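# Place each lid fully onto its matching box

## Task

Seat the large lid fully on the large box and the small lid fully on the small box, so both stay in place without the robot supporting them; then release both and move the tools away.

## Robot and tools

Robot: two arms, left_arm and right_arm, each ending in a suction cup tool instead of fingers. The cup point is the centre of the cup rim when it touches nothing, and the cup opens along that point's own +z axis. The tool body behind the cup is wider, spreading up to about 9 cm sideways starting roughly 4 cm back from the rim, so leave side clearance.

Frame: one world frame for everything reported. Origin on the table surface midway between the arms, +x out over the table, +z up, left_arm on the +y side. The arm names do not match image sides. Reported cup positions can be slightly wrong, more so at long reach.

execute_actions(actions): a list of actions run in order. Each action is a table of 0 to 15 rows; each row lasts one control step (1/30 s), and if there are fewer than 15 rows the last row repeats to fill 15 steps (0.5 s). An empty list just returns state and images. Every row holds 14 numbers in [-1, 1], always for both arms: left dx, dy, dz, rx, ry, rz, left suction, then the same seven for the right. The first six of each arm are an offset, not a pose: the target relative to where that cup point was measured at the start of the action (for the first action, the last reported pose in this scene), expressed in the cup point's own axes. Each row is relative to that start, not to the row before. Scale: 1.0 equals 0.6 m for dx, dy, dz and 180 degrees for the rotation vector rx, ry, rz. Suction: above 0.01 means on, 0.01 or less means off, and the setting persists, so repeat an arm's current value to leave it unchanged (sending 0 switches it off). Per step the commanded pose is clipped to 70 mm and 16 degrees from the measured pose; afterwards the arm keeps heading only to its last clipped pose, so long moves need further actions. Position wins over orientation when both cannot be met.

move(target, speed, blocking): target is one 14-number row as above, offsets taken from the pose in the latest result that shows one. Each cup point travels in a straight line toward its target, both arms finishing together, over 0.5 to 10 s (cut off at 10 s). speed is m/s per arm, 0.002 to 0.5, default 0.25; rotation limited to twice that in rad/s. Paths ignore obstacles and the other arm; the tool can lag, wander or overshoot speed, especially with a nearly straight arm. Faster contact hits harder, and aiming beyond the contact presses harder. Suction values are sent at the start. With blocking=false the call returns after 0.5 s while motion continues; call wait or stop before sending other motion. The result adds a move: line giving the ending (done, off_target, moving, held, fault) and limits (paced = pose clipped; held = some steps blocked, after which the arm may surge), plus each cup point's distance from its target.

wait(seconds): 0 to 10; arms keep their last command, a running move continues and the wait ends early if it finishes. stop(): brakes a running move; needs room, more when fast. zoom_image(camera, region): camera is cam_high, cam_left_wrist or cam_right_wrist; region [x0, y0, x1, y1] in pixels, top-left origin, at most 504 x 504. finished_scene(scene): integer, ends the current scene irreversibly and reports success.

Results: the state line lists, per arm, end_effector_position (m), end_effector_quat_wxyz and velocities (m/s, rad/s) in the world frame. Hand target lines show where the controller is now driving each cup. pose unreachable means the clearance check altered or blocked that arm's command. Action calls also list positions at some steps, with HELD marking steps where an arm's command was held back. suction_measured shows vacuum: near 0 means no seal, 0.83 or more means airtight, lower means leaks; part_present turns 1 at 0.50 and back to 0 below 0.45. Joint torques include drive output even in free air and have per-unit offsets and noise. MOTOR HOT appears from 65 °C; at 80 °C an OVER-TEMPERATURE FAULT brakes the arm until it cools. A torque fault (contact torque at a joint's load limit: waist and shoulder 45.5, elbow, forearm roll 27.3, wrist pitch and roll 18.2 N m) makes the arm back off, hold 10 s and drop the rest of the call. Joint ranges: waist ±6.283, shoulder -2.059 to 2.094, elbow -3.927 to 0.192, forearm roll ±6.283, wrist pitch -1.693 to 3.142, wrist roll ±6.283 rad.

Gripping: switch suction on and press the 36 mm rim flat onto a smooth surface so it contacts all round; holes, seams or object edges under the rim leak. Under vacuum the cup shortens, so a held part sits up to about 12 mm nearer the tool. Vacuum alone may lift a resting object. To release, set the object down on its support, then switch suction off; the cup may still touch until it has moved 15 mm away. A cup sealed on the table pins the tool; switch suction off to free it.

Cameras: cam_high 672x504 fixed overhead-front view, two fisheye wrist cameras 616x616; calibration numbers are given and may be slightly off.

The simulation keeps running while you think, with arms holding their last command; to keep an arm still, send the offset back to its wanted pose first, then zeros. Loose objects may occasionally be nudged. Avoid knocking anything off the table, dropping or slamming objects, hard presses, and letting the arms strike each other.

Each tool is called after ">>>" in YAML: its name, and indented under it one key for each argument.

## Session

>>> execute_actions:
  actions: []

Scene clock: 0.00 s.
left_arm: end_effector_position=(+0.4319, +0.2821, +0.2429) suction_measured=0.00 part_present=0 end_effector_quat_wxyz=(-0.001, -0.237, +0.971, -0.001) end_effector_velocity=(-0.000, -0.001, -0.000) end_effector_angular_velocity=(-0.000, +0.001, -0.001) | right_arm: end_effector_position=(+0.3449, -0.2326, +0.2419) suction_measured=0.00 part_present=0 end_effector_quat_wxyz=(-0.003, +0.179, +0.984, -0.001) end_effector_velocity=(+0.000, -0.000, +0.000) end_effector_angular_velocity=(+0.001, -0.000, -0.001)
Joint positions: left_arm=[ 0.001 -0.262 -0.931 -0.002  1.195  1.834] | right_arm=[ 0.    -0.264 -0.927  0.     1.197  2.879]
Joint velocities: left_arm=[-0.001 -0.     0.001 -0.001  0.001  0.   ] | right_arm=[-0.001  0.    -0.001  0.001  0.    -0.   ]
Joint torques (N m, as the arm reports them, + toward a larger angle): no reading
Motor temperatures (°C, as the motors report them): left_arm=[33 36 36 37 41 36] | right_arm=[35 38 36 37 37 39]
Hand target (left_arm): +0.432, +0.282, +0.243; -0.001, -0.237, +0.971, -0.001
Hand target (right_arm): +0.345, -0.233, +0.242; -0.003, +0.179, +0.984, -0.001

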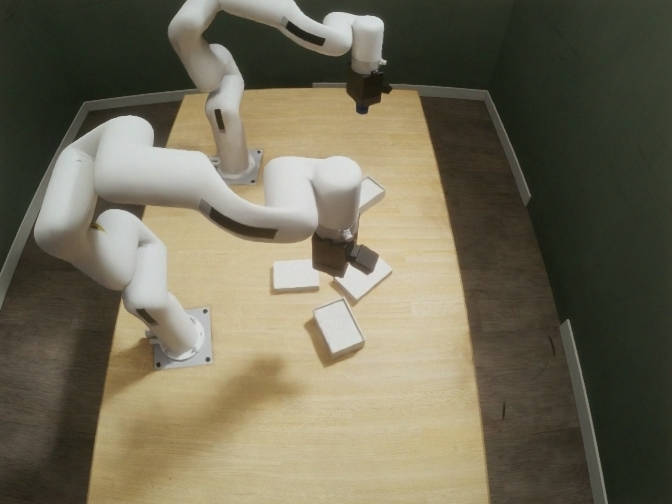

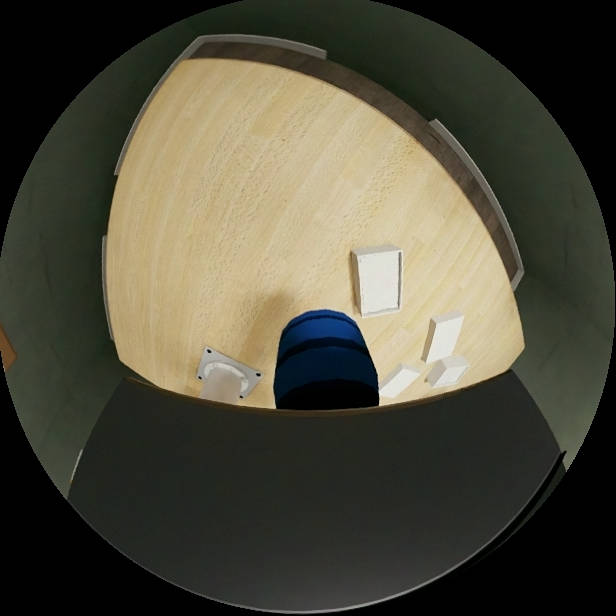

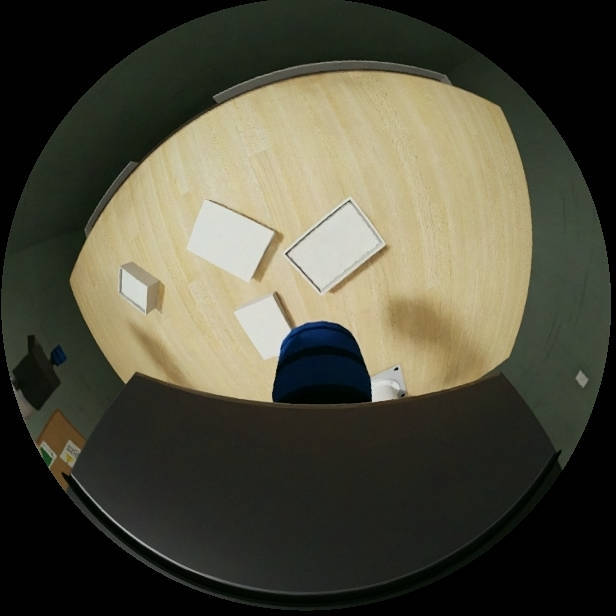

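>>> zoom_image:
  camera: "cam_right_wrist"
  region: [100, 170, 420, 380]

>>> zoom_image:
  camera: "cam_high"
  region: [240, 150, 440, 380]

>>> zoom_image:
  camera: "cam_left_wrist"
  region: [320, 220, 500, 410]

Region (100, 170, 420, 380) of cam_right_wrist's 616x616 image, scaled by 1.575, with more detail than that image has; it fills the top 331 rows of this view, and the rest is white.

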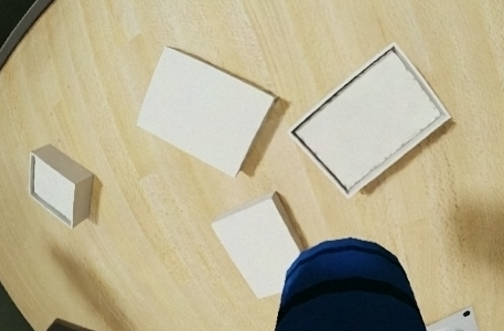

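Region (240, 150, 440, 380) of cam_high's 672x504 image, scaled by 2.191, with more detail than that image has; it fills the left 438 columns of this view, and the rest is white.

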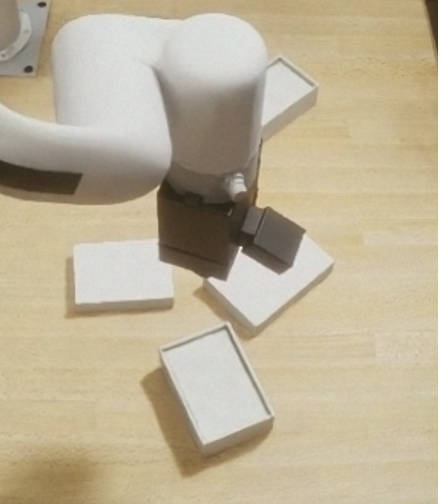

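Region (320, 220, 500, 410) of cam_left_wrist's 616x616 image, scaled by 2.653, with more detail than that image has; it fills the left 477 columns of this view, and the rest is white.

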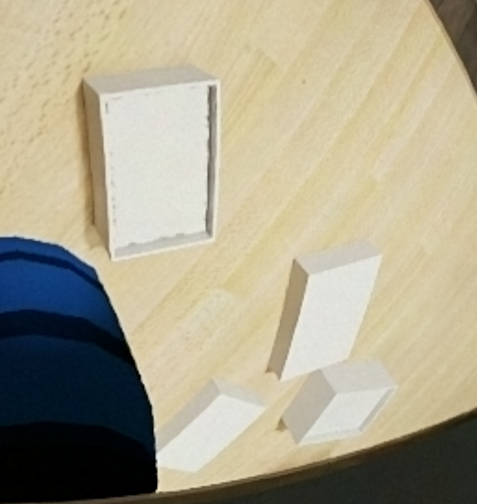

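>>> move:
  target: [0.070,-0.2622,0.205,0,0,-0.5756,0,0.0213,-0.1042,0.2033,0,0,-0.2367,0]
  speed: 0.4

Scene clock: 7.87 s.
left_arm: end_effector_position=(+0.4669, +0.1233, +0.1198) suction_measured=0.00 part_present=0 end_effector_quat_wxyz=(+0.001, +0.910, -0.415, -0.001) end_effector_velocity=(-0.001, -0.001, -0.002) end_effector_angular_velocity=(+0.006, +0.002, +0.011) | right_arm: end_effector_position=(+0.3106, -0.2864, +0.1202) suction_measured=0.00 part_present=0 end_effector_quat_wxyz=(-0.003, -0.191, +0.982, +0.001) end_effector_velocity=(-0.000, -0.000, -0.000) end_effector_angular_velocity=(+0.000, -0.001, +0.004)
Joint positions: left_arm=[-0.341  0.111 -0.967 -0.003  0.858 -0.314] | right_arm=[-0.132 -0.25  -0.57   0.     0.825  2.003]
Joint velocities: left_arm=[-0.004  0.005 -0.002  0.007  0.001 -0.02 ] | right_arm=[-0.    -0.     0.002  0.001 -0.002 -0.005]
Joint torques (N m, as the arm reports them, + toward a larger angle): left_arm=[  0.88 -18.82 -15.36  -1.37  -0.8    0.07] | right_arm=[ -1.71 -10.01 -19.54  -1.82  -1.35   0.55]
Motor temperatures (°C, as the motors report them): left_arm=[33 36 38 37 41 36] | right_arm=[35 38 38 37 37 39]
Hand target (left_arm): +0.467, +0.123, +0.120; +0.001, +0.910, -0.414, -0.001
Hand target (right_arm): +0.310, -0.286, +0.120; -0.003, -0.191, +0.982, +0.001
Off the commanded pose (left_arm): 0.001 m, 0 deg.
Off the commanded pose (right_arm): 0.000 m, 0 deg.
move: done
camera_calibration (this result's frames):
cam_left_wrist: T_world_to_cam=[[0.722144, 0.691399, 0.0217871, -0.420705], [0.600753, -0.642458, 0.475755, -0.239268], [0.342934, -0.330475, -0.879308, 0.0667783], [0, 0, 0, 1]] pos_world=[0.42465, 0.159224, 0.181718]
cam_right_wrist: T_world_to_cam=[[0.399771, -0.916486, -0.0153962, -0.378061], [-0.832123, -0.369913, 0.413202, 0.123663], [-0.384389, -0.152375, -0.910509, 0.264555], [0, 0, 0, 1]] pos_world=[0.355733, -0.260432, 0.183962]

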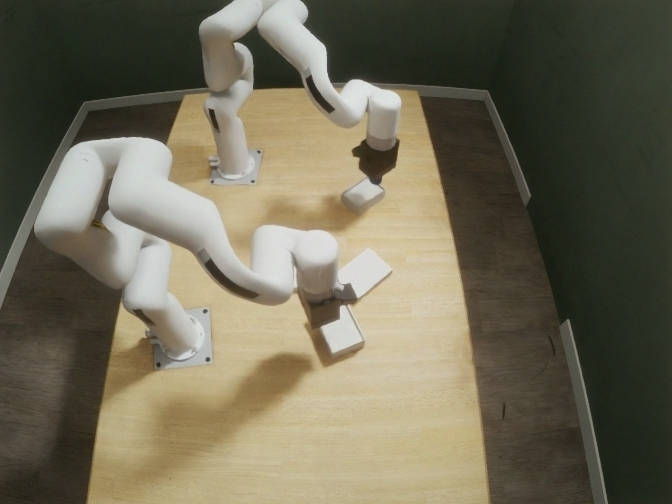

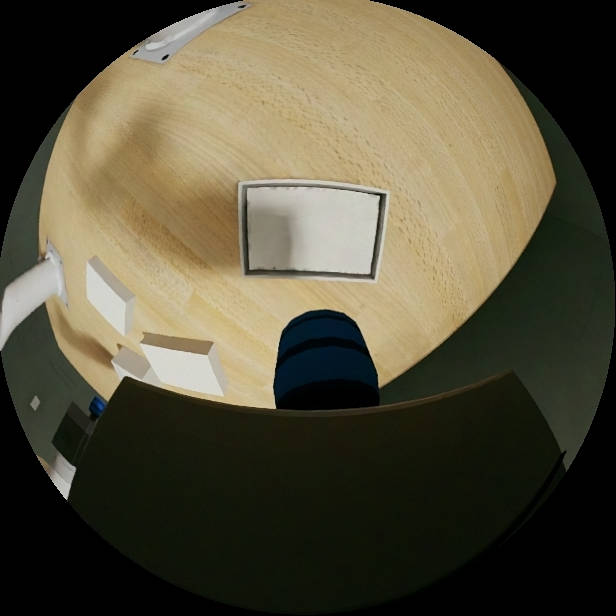

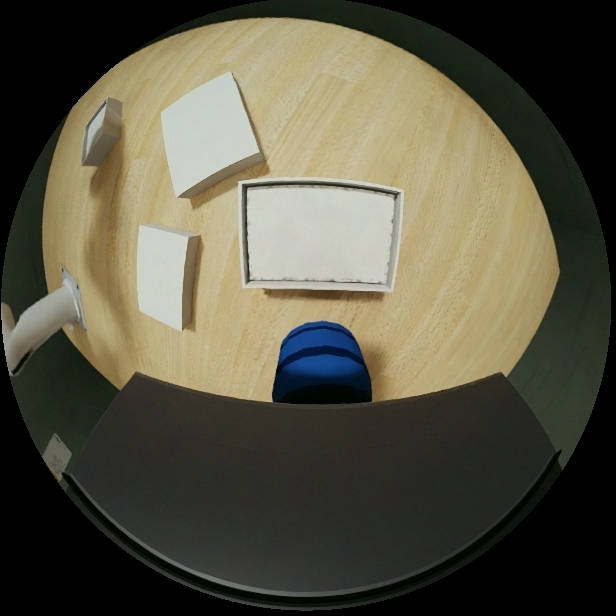

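>>> zoom_image:
  camera: "cam_left_wrist"
  region: [230, 170, 398, 290]

>>> zoom_image:
  camera: "cam_right_wrist"
  region: [230, 170, 410, 300]

Region (230, 170, 398, 290) of cam_left_wrist's 616x616 image, scaled by 3.000, with more detail than that image has; it fills the top 360 rows of this view, and the rest is white.

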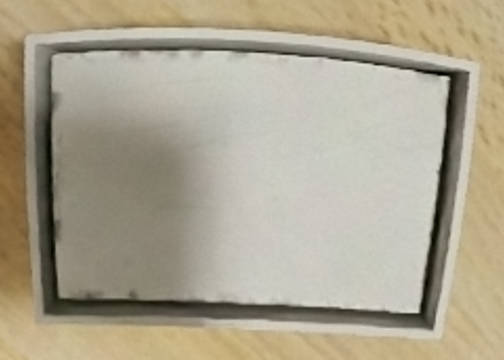

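Region (230, 170, 410, 300) of cam_right_wrist's 616x616 image, scaled by 2.800, with more detail than that image has.

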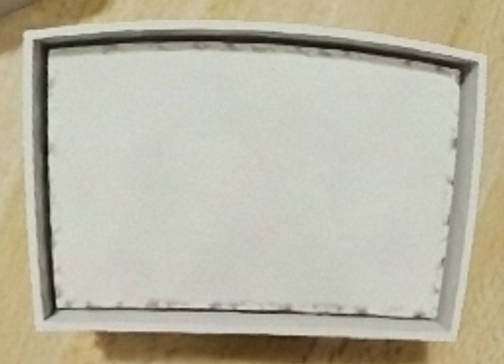

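>>> move:
  target: [0.1248,0.584,0.025,0,0,0.2,0,-0.122,-0.1825,0,0,0,0.392,0]
  speed: 0.35

Scene clock: 12.70 s.
left_arm: end_effector_position=(+0.2517, -0.1628, +0.1048) suction_measured=0.00 part_present=0 end_effector_quat_wxyz=(+0.000, +0.738, -0.675, -0.001) end_effector_velocity=(-0.001, -0.002, -0.001) end_effector_angular_velocity=(+0.001, +0.001, -0.004) | right_arm: end_effector_position=(+0.4194, -0.3603, +0.1201) suction_measured=0.00 part_present=0 end_effector_quat_wxyz=(-0.003, +0.411, +0.912, -0.001) end_effector_velocity=(+0.001, -0.001, -0.000) end_effector_angular_velocity=(-0.002, +0.002, -0.006)
Joint positions: left_arm=[-1.082  0.267 -1.128 -0.002  0.863 -0.429] | right_arm=[-0.297  0.12  -0.981  0.     0.867  3.069]
Joint velocities: left_arm=[-0.004  0.005 -0.006 -0.001  0.002  0.   ] | right_arm=[-0.001  0.003 -0.004 -0.002  0.002  0.007]
Joint torques (N m, as the arm reports them, + toward a larger angle): left_arm=[  0.17 -22.09 -15.36  -1.43  -0.75   0.1 ] | right_arm=[ -1.75 -15.99 -19.86  -1.79  -1.27   0.56]
Motor temperatures (°C, as the motors report them): left_arm=[33 36 39 37 41 36] | right_arm=[35 38 39 37 37 39]
Hand target (left_arm): +0.251, -0.163, +0.105; +0.000, +0.737, -0.675, -0.001
Hand target (right_arm): +0.419, -0.360, +0.120; -0.003, +0.411, +0.912, -0.001
Off the commanded pose (left_arm): 0.001 m, 0 deg.
Off the commanded pose (right_arm): 0.001 m, 0 deg.
move: done
camera_calibration (this result's frames):
cam_left_wrist: T_world_to_cam=[[0.990526, 0.135484, 0.0224193, -0.225263], [0.108628, -0.872891, 0.475669, -0.200304], [0.0840152, -0.468728, -0.879338, 0.0755597], [0, 0, 0, 1]] pos_world=[0.23854, -0.108907, 0.166771]
cam_right_wrist: T_world_to_cam=[[-0.730821, -0.682501, -0.00960618, 0.0685121], [-0.624667, 0.663088, 0.412439, 0.472209], [-0.275121, 0.30742, -0.910934, 0.414904], [0, 0, 0, 1]] pos_world=[0.459192, -0.393906, 0.183851]

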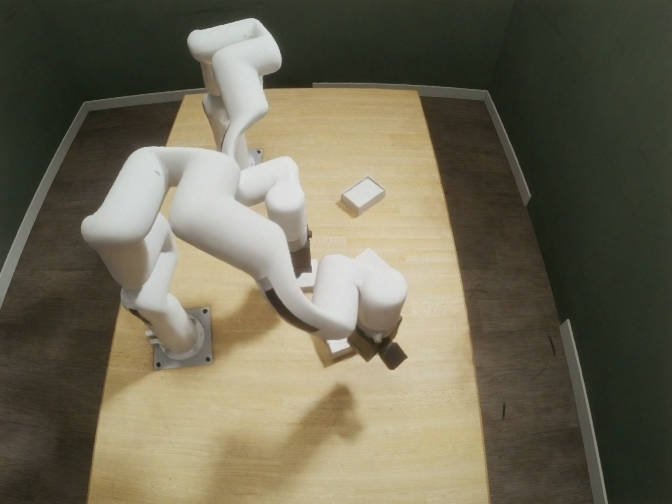

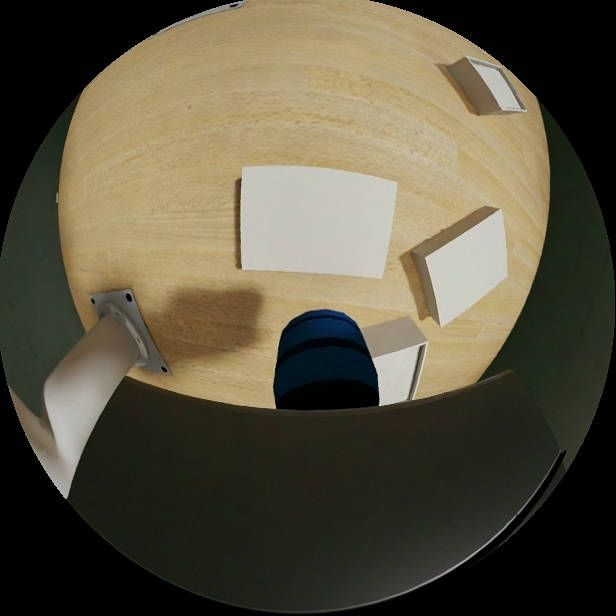

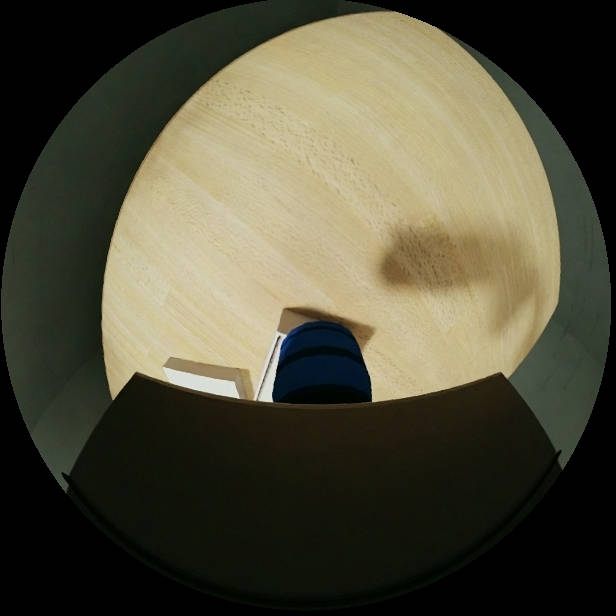

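>>> zoom_image:
  camera: "cam_left_wrist"
  region: [234, 160, 402, 290]

Region (234, 160, 402, 290) of cam_left_wrist's 616x616 image, scaled by 3.000, with more detail than that image has; it fills the top 390 rows of this view, and the rest is white.

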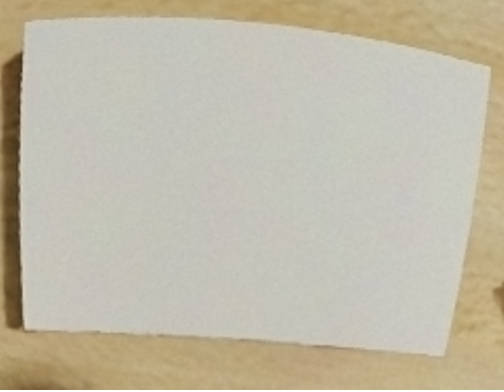

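>>> move:
  target: [-0.0753,-0.004,0.105,0,0,0.0078,0,0,0,0,0,0,0,0]
  speed: 0.15

>>> move:
  target: [0,0,0.03,0,0,0,1,0,0,0,0,0,0,0]
  speed: 0.02

Scene clock: 14.93 s.
left_arm: end_effector_position=(+0.2503, -0.1179, +0.0424) suction_measured=0.00 part_present=0 end_effector_quat_wxyz=(+0.000, +0.729, -0.684, -0.001) end_effector_velocity=(-0.001, +0.002, -0.004) end_effector_angular_velocity=(+0.002, +0.001, -0.004) | right_arm: end_effector_position=(+0.4194, -0.3603, +0.1201) suction_measured=0.00 part_present=0 end_effector_quat_wxyz=(-0.003, +0.411, +0.912, -0.001) end_effector_velocity=(+0.000, -0.000, +0.000) end_effector_angular_velocity=(-0.001, -0.000, +0.001)
Joint positions: left_arm=[-1.044  0.27  -0.918 -0.002  0.649 -0.366] | right_arm=[-0.297  0.12  -0.981  0.     0.867  3.069]
Joint velocities: left_arm=[ 0.001  0.003  0.01   0.    -0.011  0.005] | right_arm=[-0.     0.001 -0.001 -0.001  0.    -0.   ]
Joint torques (N m, as the arm reports them, + toward a larger angle): left_arm=[  0.51 -20.42 -13.68  -0.76  -0.85  -0.22] | right_arm=[ -1.67 -15.95 -19.89  -1.91  -1.36   0.59]
Motor temperatures (°C, as the motors report them): left_arm=[33 36 39 37 41 36] | right_arm=[35 38 40 37 37 39]
Hand target (left_arm): +0.250, -0.118, +0.042; +0.000, +0.729, -0.684, -0.001
Hand target (right_arm): +0.419, -0.360, +0.120; -0.003, +0.411, +0.912, -0.001
Off the commanded pose (left_arm): 0.001 m, 0 deg.
Off the commanded pose (right_arm): 0.000 m, 0 deg.
move: done
camera_calibration (this result's frames):
cam_left_wrist: T_world_to_cam=[[0.993503, 0.11148, 0.02288, -0.232121], [0.0872189, -0.875021, 0.476163, -0.126211], [0.073103, -0.471074, -0.879059, 0.0442327], [0, 0, 0, 1]] pos_world=[0.238387, -0.0637237, 0.104291]
cam_right_wrist: T_world_to_cam=[[-0.730823, -0.6825, -0.00960516, 0.0685129], [-0.624665, 0.663089, 0.41244, 0.472209], [-0.275121, 0.30742, -0.910934, 0.414904], [0, 0, 0, 1]] pos_world=[0.459192, -0.393907, 0.183851]

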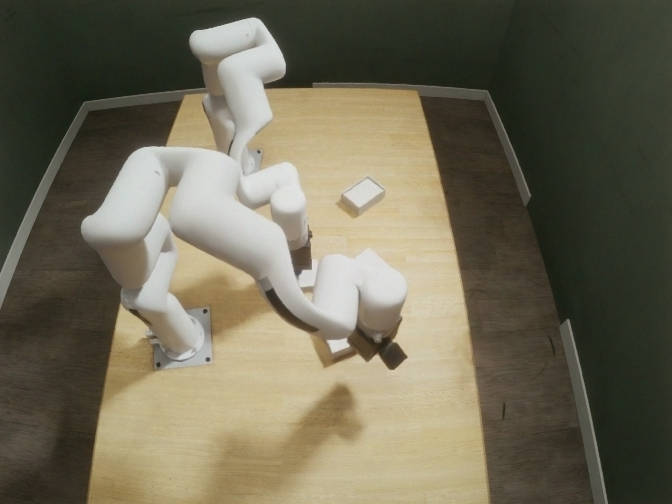

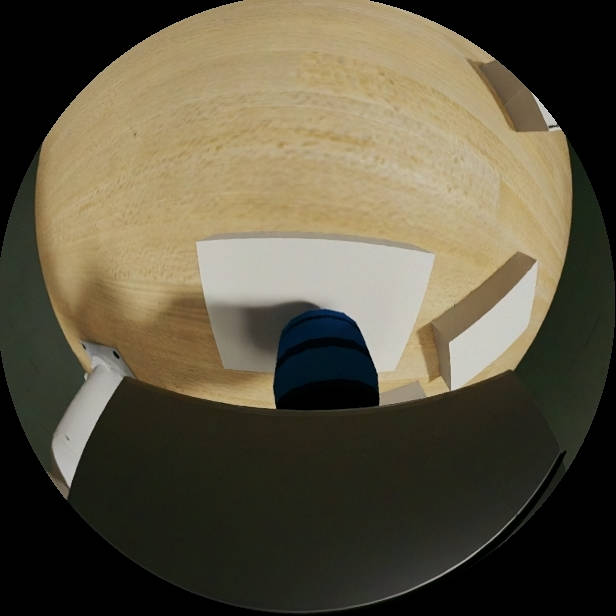

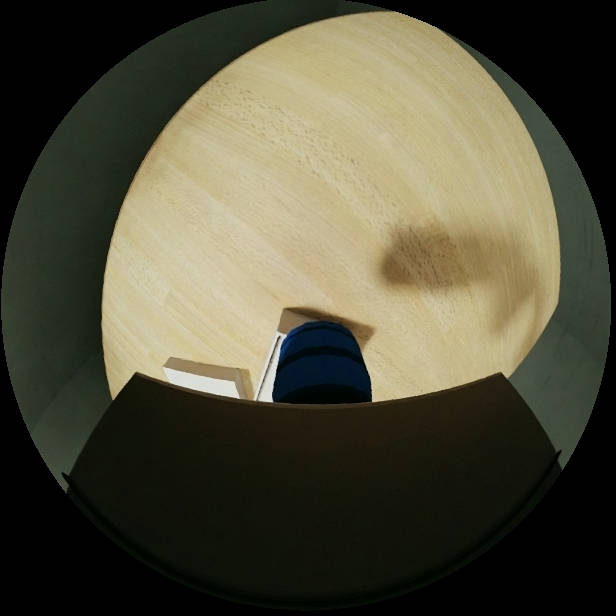

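Scene clock: 16.13 s.
left_arm: end_effector_position=(+0.2503, -0.1179, +0.0246) suction_measured=0.59 part_present=1 end_effector_quat_wxyz=(+0.000, +0.729, -0.684, -0.001) end_effector_velocity=(+0.001, -0.001, +0.000) end_effector_angular_velocity=(-0.005, -0.003, +0.003) | right_arm: end_effector_position=(+0.4194, -0.3603, +0.1201) suction_measured=0.00 part_present=0 end_effector_quat_wxyz=(-0.003, +0.411, +0.912, -0.001) end_effector_velocity=(+0.000, +0.000, +0.000) end_effector_angular_velocity=(-0.000, -0.000, +0.001)
Joint positions: left_arm=[-1.044  0.312 -0.913 -0.002  0.602 -0.366] | right_arm=[-0.297  0.12  -0.981  0.     0.867  3.069]
Joint velocities: left_arm=[ 0.001  0.002 -0.002  0.    -0.006 -0.002] | right_arm=[ 0.    -0.    -0.    -0.     0.    -0.001]
Joint torques (N m, as the arm reports them, + toward a larger angle): left_arm=[  0.28 -20.42 -12.98  -0.99  -0.74  -0.07] | right_arm=[ -1.78 -15.92 -19.92  -1.93  -1.34   0.58]
Motor temperatures (°C, as the motors report them): left_arm=[33 36 39 37 41 36] | right_arm=[35 38 40 37 37 39]
Hand target (left_arm): +0.250, -0.118, +0.024; +0.000, +0.729, -0.684, -0.001
Hand target (right_arm): +0.419, -0.360, +0.120; -0.003, +0.411, +0.912, -0.001
Off the commanded pose (left_arm): 0.000 m, 0 deg.
Off the commanded pose (right_arm): 0.000 m, 0 deg.
move: done
camera_calibration (this result's frames):
cam_left_wrist: T_world_to_cam=[[0.993496, 0.111529, 0.0229337, -0.231717], [0.0872419, -0.875048, 0.476109, -0.117693], [0.0731681, -0.471012, -0.879087, 0.0285514], [0, 0, 0, 1]] pos_world=[0.238388, -0.063696, 0.086448]
cam_right_wrist: T_world_to_cam=[[-0.730823, -0.6825, -0.00960514, 0.0685131], [-0.624665, 0.663089, 0.41244, 0.472209], [-0.275121, 0.30742, -0.910934, 0.414904], [0, 0, 0, 1]] pos_world=[0.459192, -0.393907, 0.183851]

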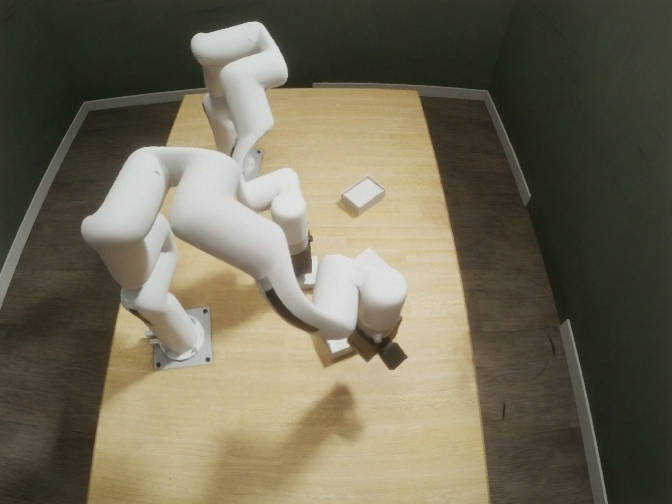

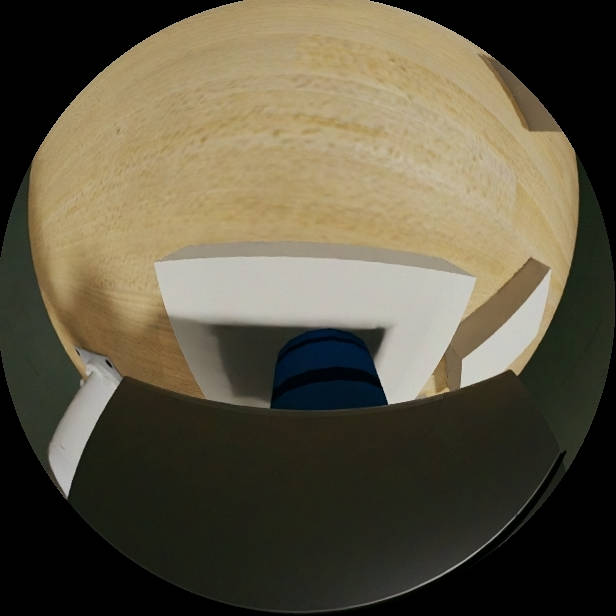

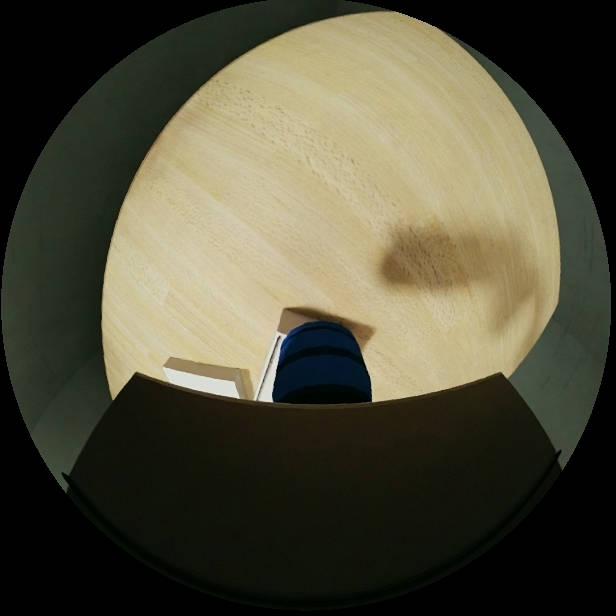

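>>> move:
  target: [0,0,-0.08,0,0,0,1,0,0,0,0,0,0,0]
  speed: 0.1

>>> move:
  target: [-0.427,-0.3467,-0.025,0,0,-0.2075,1,0.3707,0.2572,0.025,0,0,0,0]
  speed: 0.2

Scene clock: 17.53 s.
left_arm: end_effector_position=(+0.2502, -0.1178, +0.0721) suction_measured=0.94 part_present=1 end_effector_quat_wxyz=(+0.000, +0.729, -0.684, -0.001) end_effector_velocity=(+0.000, -0.001, +0.003) end_effector_angular_velocity=(-0.001, -0.001, -0.001) | right_arm: end_effector_position=(+0.4194, -0.3603, +0.1201) suction_measured=0.00 part_present=0 end_effector_quat_wxyz=(-0.003, +0.411, +0.912, -0.001) end_effector_velocity=(-0.000, +0.000, -0.000) end_effector_angular_velocity=(+0.000, +0.001, -0.000)
Joint positions: left_arm=[-1.044  0.205 -0.932 -0.002  0.729 -0.366] | right_arm=[-0.297  0.12  -0.981  0.     0.867  3.069]
Joint velocities: left_arm=[-0.    -0.005 -0.002  0.     0.006  0.   ] | right_arm=[ 0.     0.001 -0.     0.     0.    -0.   ]
Joint torques (N m, as the arm reports them, + toward a larger angle): left_arm=[  0.84 -19.86 -14.5   -1.22  -0.63  -0.12] | right_arm=[ -1.55 -15.75 -19.98  -1.88  -1.28   0.59]
Motor temperatures (°C, as the motors report them): left_arm=[33 36 39 37 41 36] | right_arm=[35 38 40 37 37 39]
Hand target (left_arm): +0.250, -0.118, +0.073; +0.000, +0.729, -0.684, -0.001
Hand target (right_arm): +0.419, -0.360, +0.120; -0.003, +0.411, +0.912, -0.001
Off the commanded pose (left_arm): 0.000 m, 0 deg.
Off the commanded pose (right_arm): 0.000 m, 0 deg.
move: done
camera_calibration (this result's frames):
cam_left_wrist: T_world_to_cam=[[0.993524, 0.111364, 0.022536, -0.232689], [0.0873206, -0.875278, 0.475671, -0.14025], [0.072698, -0.470623, -0.879335, 0.0706422], [0, 0, 0, 1]] pos_world=[0.238294, -0.0635987, 0.134075]
cam_right_wrist: T_world_to_cam=[[-0.730823, -0.682499, -0.00960517, 0.0685132], [-0.624665, 0.663089, 0.41244, 0.472209], [-0.275121, 0.307421, -0.910934, 0.414904], [0, 0, 0, 1]] pos_world=[0.459192, -0.393907, 0.183851]

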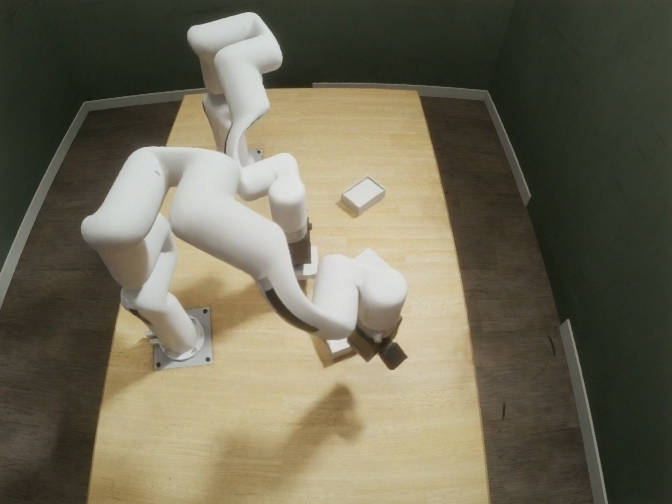

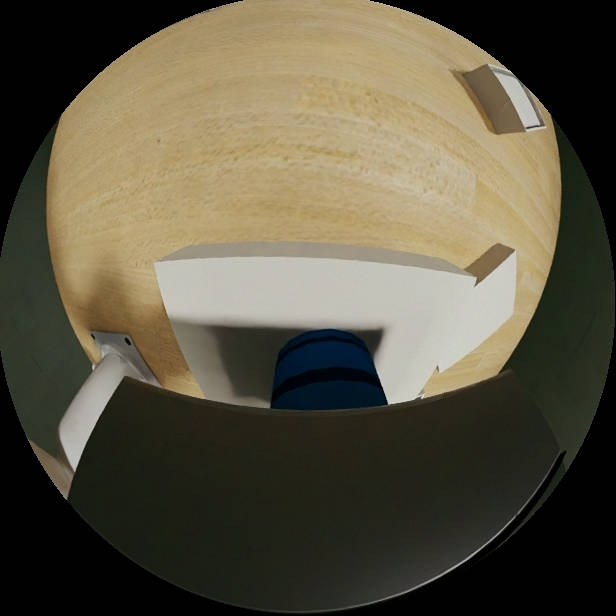

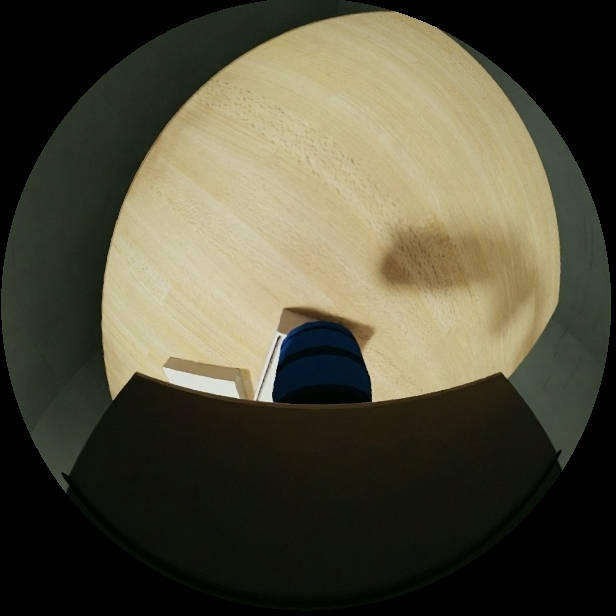

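Scene clock: 19.73 s.
left_arm: end_effector_position=(+0.4414, +0.1508, +0.0871) suction_measured=0.94 part_present=1 end_effector_quat_wxyz=(+0.001, +0.910, -0.415, -0.001) end_effector_velocity=(+0.002, +0.003, -0.000) end_effector_angular_velocity=(+0.001, +0.001, +0.004) | right_arm: end_effector_position=(+0.3880, -0.0927, +0.1051) suction_measured=0.00 part_present=0 end_effector_quat_wxyz=(-0.002, +0.411, +0.912, -0.002) end_effector_velocity=(-0.000, +0.002, -0.000) end_effector_angular_velocity=(-0.001, +0.001, -0.001)
Joint positions: left_arm=[-0.304  0.069 -0.805 -0.003  0.738 -0.277] | right_arm=[ 0.276  0.177 -1.006  0.     0.835  3.642]
Joint velocities: left_arm=[ 0.007  0.004 -0.004  0.001  0.001  0.002] | right_arm=[ 0.004  0.003 -0.003 -0.     0.001  0.005]
Joint torques (N m, as the arm reports them, + toward a larger angle): left_arm=[  0.92 -17.31 -14.49  -0.85  -0.51   0.08] | right_arm=[ -1.73 -16.62 -19.48  -1.86  -1.34   0.6 ]
Motor temperatures (°C, as the motors report them): left_arm=[33 36 39 37 41 36] | right_arm=[35 38 40 37 37 39]
Hand target (left_arm): +0.442, +0.151, +0.087; +0.001, +0.910, -0.415, -0.001
Hand target (right_arm): +0.388, -0.092, +0.105; -0.002, +0.411, +0.912, -0.002
Off the commanded pose (left_arm): 0.000 m, 0 deg.
Off the commanded pose (right_arm): 0.001 m, 0 deg.
move: done
camera_calibration (this result's frames):
cam_left_wrist: T_world_to_cam=[[0.72277, 0.690742, 0.0219012, -0.420686], [0.600125, -0.643036, 0.475768, -0.190372], [0.342716, -0.330727, -0.879298, 0.0560249], [0, 0, 0, 1]] pos_world=[0.399105, 0.186698, 0.149049]
cam_right_wrist: T_world_to_cam=[[-0.731007, -0.682327, -0.00765645, 0.227984], [-0.624687, 0.664656, 0.409876, 0.281772], [-0.274581, 0.304405, -0.912109, 0.310019], [0, 0, 0, 1]] pos_world=[0.427803, -0.126093, 0.169025]

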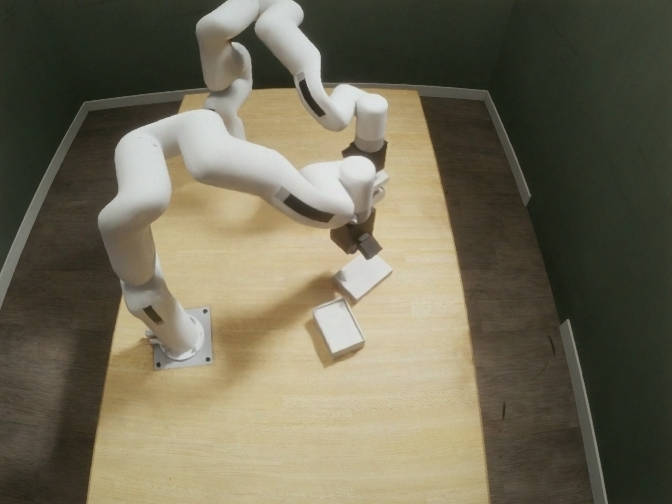

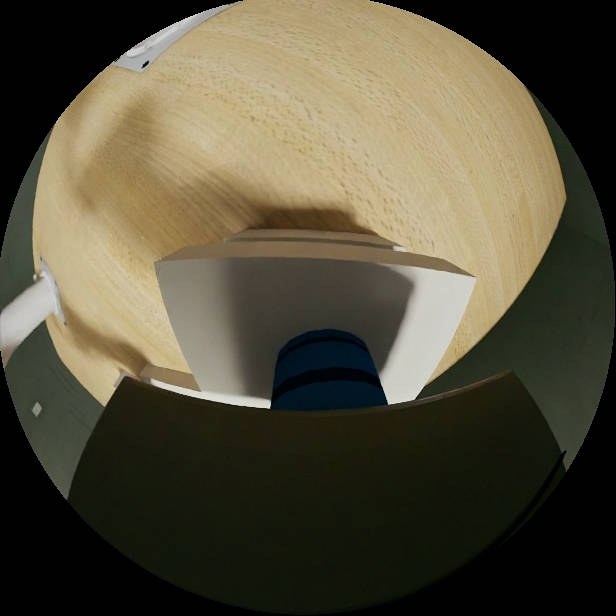

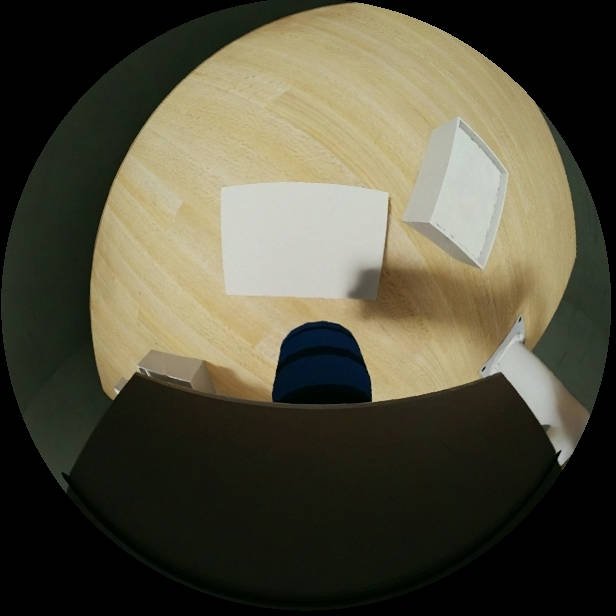

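>>> zoom_image:
  camera: "cam_right_wrist"
  region: [215, 175, 395, 305]

>>> zoom_image:
  camera: "cam_left_wrist"
  region: [150, 210, 486, 290]

Region (215, 175, 395, 305) of cam_right_wrist's 616x616 image, scaled by 2.800, with more detail than that image has.

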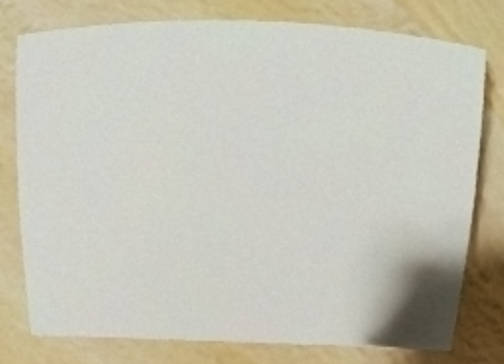

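Region (150, 210, 486, 290) of cam_left_wrist's 616x616 image, scaled by 1.500, with more detail than that image has; it fills the top 120 rows of this view, and the rest is white.

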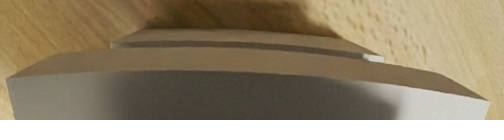

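>>> zoom_image:
  camera: "cam_left_wrist"
  region: [150, 220, 262, 276]

>>> zoom_image:
  camera: "cam_left_wrist"
  region: [370, 228, 482, 284]

Region (150, 220, 262, 276) of cam_left_wrist's 616x616 image, scaled by 4.500, with more detail than that image has.

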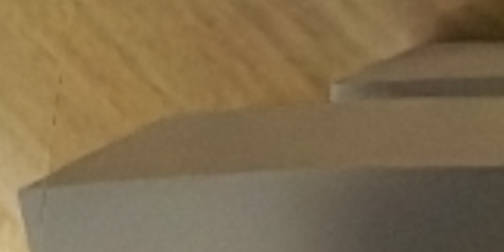

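Region (370, 228, 482, 284) of cam_left_wrist's 616x616 image, scaled by 4.500, with more detail than that image has.

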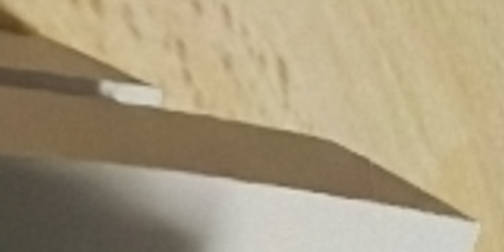

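>>> move:
  target: [0,-0.0003,0.045,0,0,0,1,-0.0607,0.0162,0.1033,0,0,0.0022,0]
  speed: 0.12

>>> move:
  target: [0,0,0.03,0,0,0,1,0,0,0.03,0,0,0,1]
  speed: 0.015

Scene clock: 22.93 s.
left_arm: end_effector_position=(+0.4416, +0.1509, +0.0602) suction_measured=0.94 part_present=1 end_effector_quat_wxyz=(+0.001, +0.910, -0.415, -0.001) end_effector_velocity=(-0.000, -0.000, -0.001) end_effector_angular_velocity=(-0.001, +0.000, +0.002) | right_arm: end_effector_position=(+0.4193, -0.1134, +0.0436) suction_measured=0.00 part_present=0 end_effector_quat_wxyz=(-0.002, +0.414, +0.910, -0.002) end_effector_velocity=(+0.001, -0.001, -0.002) end_effector_angular_velocity=(-0.000, +0.001, +0.001)
Joint positions: left_arm=[-0.304  0.13  -0.787 -0.003  0.659 -0.277] | right_arm=[ 0.212  0.355 -1.051  0.     0.701  3.585]
Joint velocities: left_arm=[-0.     0.001  0.001 -0.002 -0.002 -0.001] | right_arm=[-0.002  0.007 -0.003  0.    -0.003 -0.003]
Joint torques (N m, as the arm reports them, + toward a larger angle): left_arm=[  0.39 -17.59 -13.8   -0.84  -0.69   0.02] | right_arm=[ -1.73 -18.27 -18.36  -1.83  -1.35   0.61]
Motor temperatures (°C, as the motors report them): left_arm=[33 36 40 37 41 36] | right_arm=[35 38 40 37 37 39]
Hand target (left_arm): +0.441, +0.151, +0.060; +0.001, +0.910, -0.415, -0.001
Hand target (right_arm): +0.419, -0.114, +0.043; -0.002, +0.414, +0.910, -0.002
Off the commanded pose (left_arm): 0.000 m, 0 deg.
Off the commanded pose (right_arm): 0.001 m, 0 deg.
move: done
camera_calibration (this result's frames):
cam_left_wrist: T_world_to_cam=[[0.722694, 0.690815, 0.0221085, -0.420306], [0.600066, -0.642988, 0.475907, -0.177596], [0.342979, -0.330669, -0.879217, 0.0322324], [0, 0, 0, 1]] pos_world=[0.399267, 0.18682, 0.122151]
cam_right_wrist: T_world_to_cam=[[-0.735627, -0.677336, -0.00833455, 0.238774], [-0.620335, 0.668676, 0.409947, 0.338896], [-0.272099, 0.306738, -0.912071, 0.267989], [0, 0, 0, 1]] pos_world=[0.458797, -0.147084, 0.107486]

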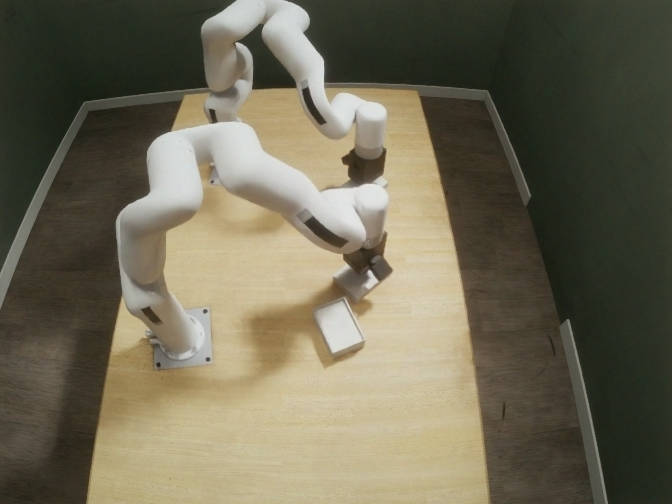

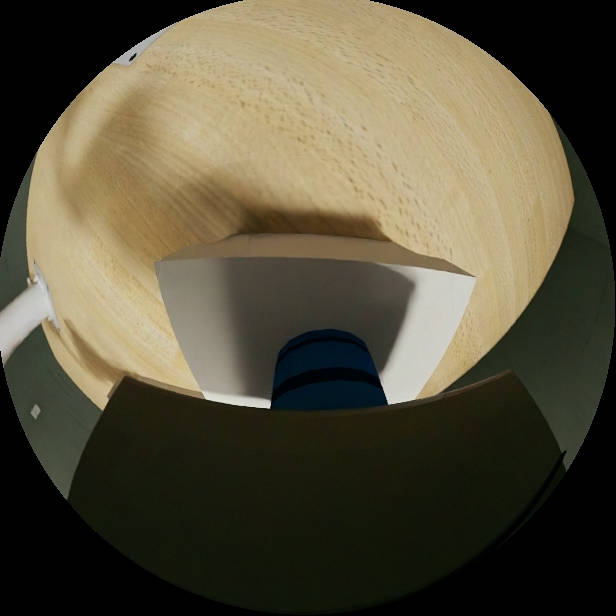

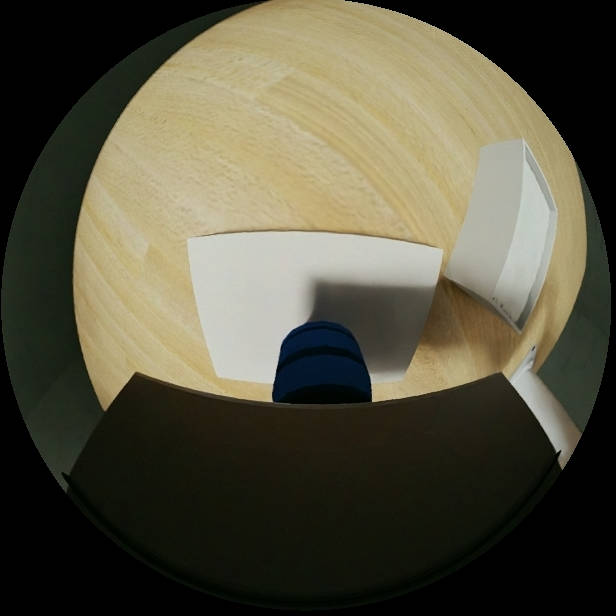

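Scene clock: 24.40 s.
left_arm: end_effector_position=(+0.4415, +0.1509, +0.0424) suction_measured=0.94 part_present=1 end_effector_quat_wxyz=(+0.001, +0.910, -0.415, -0.001) end_effector_velocity=(+0.001, -0.000, -0.002) end_effector_angular_velocity=(-0.000, -0.002, -0.001) | right_arm: end_effector_position=(+0.4192, -0.1134, +0.0257) suction_measured=0.83 part_present=1 end_effector_quat_wxyz=(-0.002, +0.414, +0.910, -0.002) end_effector_velocity=(+0.001, +0.001, -0.001) end_effector_angular_velocity=(+0.001, -0.004, +0.002)
Joint positions: left_arm=[-0.304  0.173 -0.779 -0.003  0.607 -0.277] | right_arm=[ 0.212  0.393 -1.046  0.     0.658  3.585]
Joint velocities: left_arm=[-0.     0.005 -0.     0.    -0.007  0.   ] | right_arm=[ 0.001  0.003 -0.001 -0.    -0.006 -0.001]
Joint torques (N m, as the arm reports them, + toward a larger angle): left_arm=[  0.65 -18.41 -13.54  -1.2   -0.75   0.15] | right_arm=[ -1.67 -18.66 -18.13  -1.83  -1.32   0.59]
Motor temperatures (°C, as the motors report them): left_arm=[33 36 40 37 41 36] | right_arm=[35 39 40 37 37 39]
Hand target (left_arm): +0.442, +0.151, +0.042; +0.001, +0.910, -0.415, -0.001
Hand target (right_arm): +0.419, -0.113, +0.026; -0.002, +0.414, +0.910, -0.002
Off the commanded pose (left_arm): 0.000 m, 0 deg.
Off the commanded pose (right_arm): 0.000 m, 0 deg.
move: done
camera_calibration (this result's frames):
cam_left_wrist: T_world_to_cam=[[0.722654, 0.690854, 0.0221541, -0.419899], [0.600116, -0.642998, 0.47583, -0.169086], [0.342974, -0.330566, -0.879258, 0.0165588], [0, 0, 0, 1]] pos_world=[0.399234, 0.186841, 0.104318]
cam_right_wrist: T_world_to_cam=[[-0.735632, -0.677332, -0.00815605, 0.238535], [-0.62026, 0.668711, 0.410003, 0.346155], [-0.272254, 0.306671, -0.912048, 0.251756], [0, 0, 0, 1]] pos_world=[0.458722, -0.147117, 0.089634]

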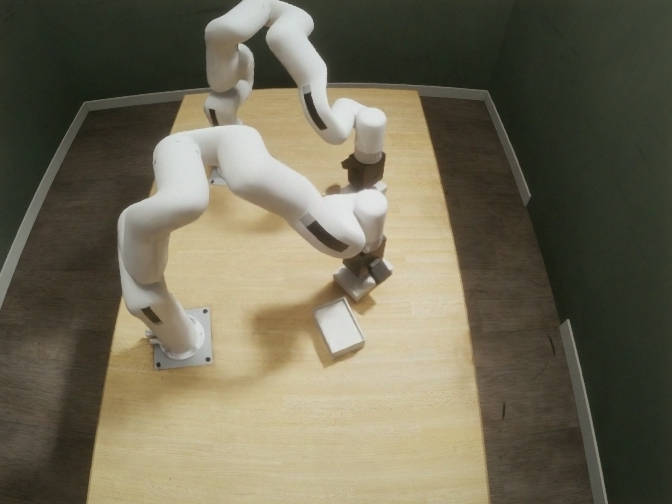

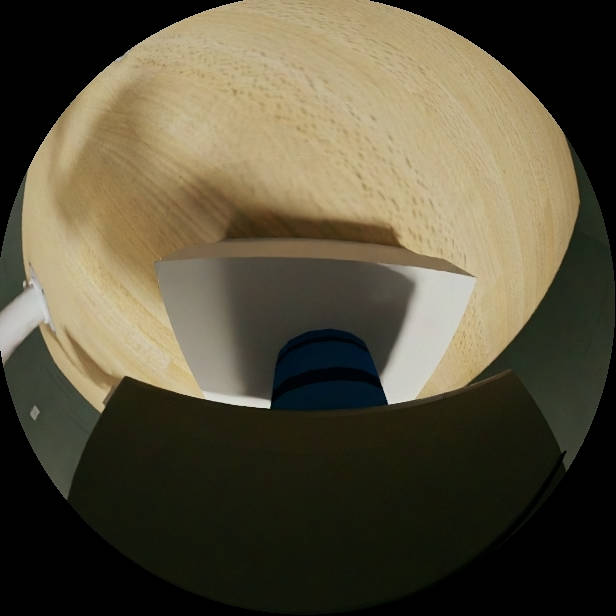

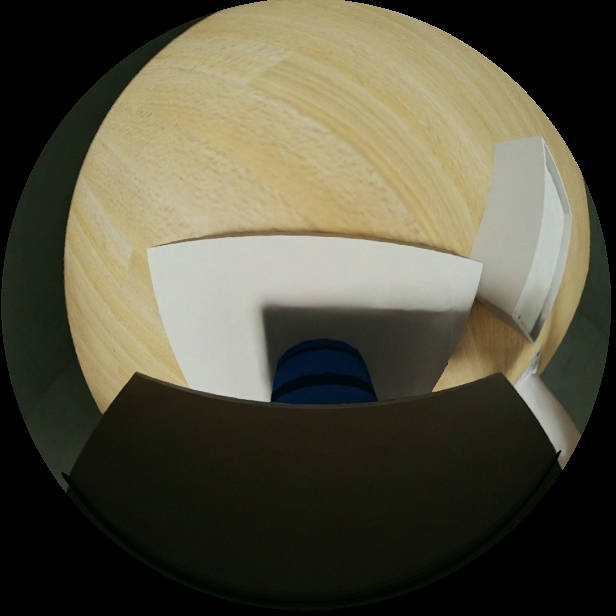

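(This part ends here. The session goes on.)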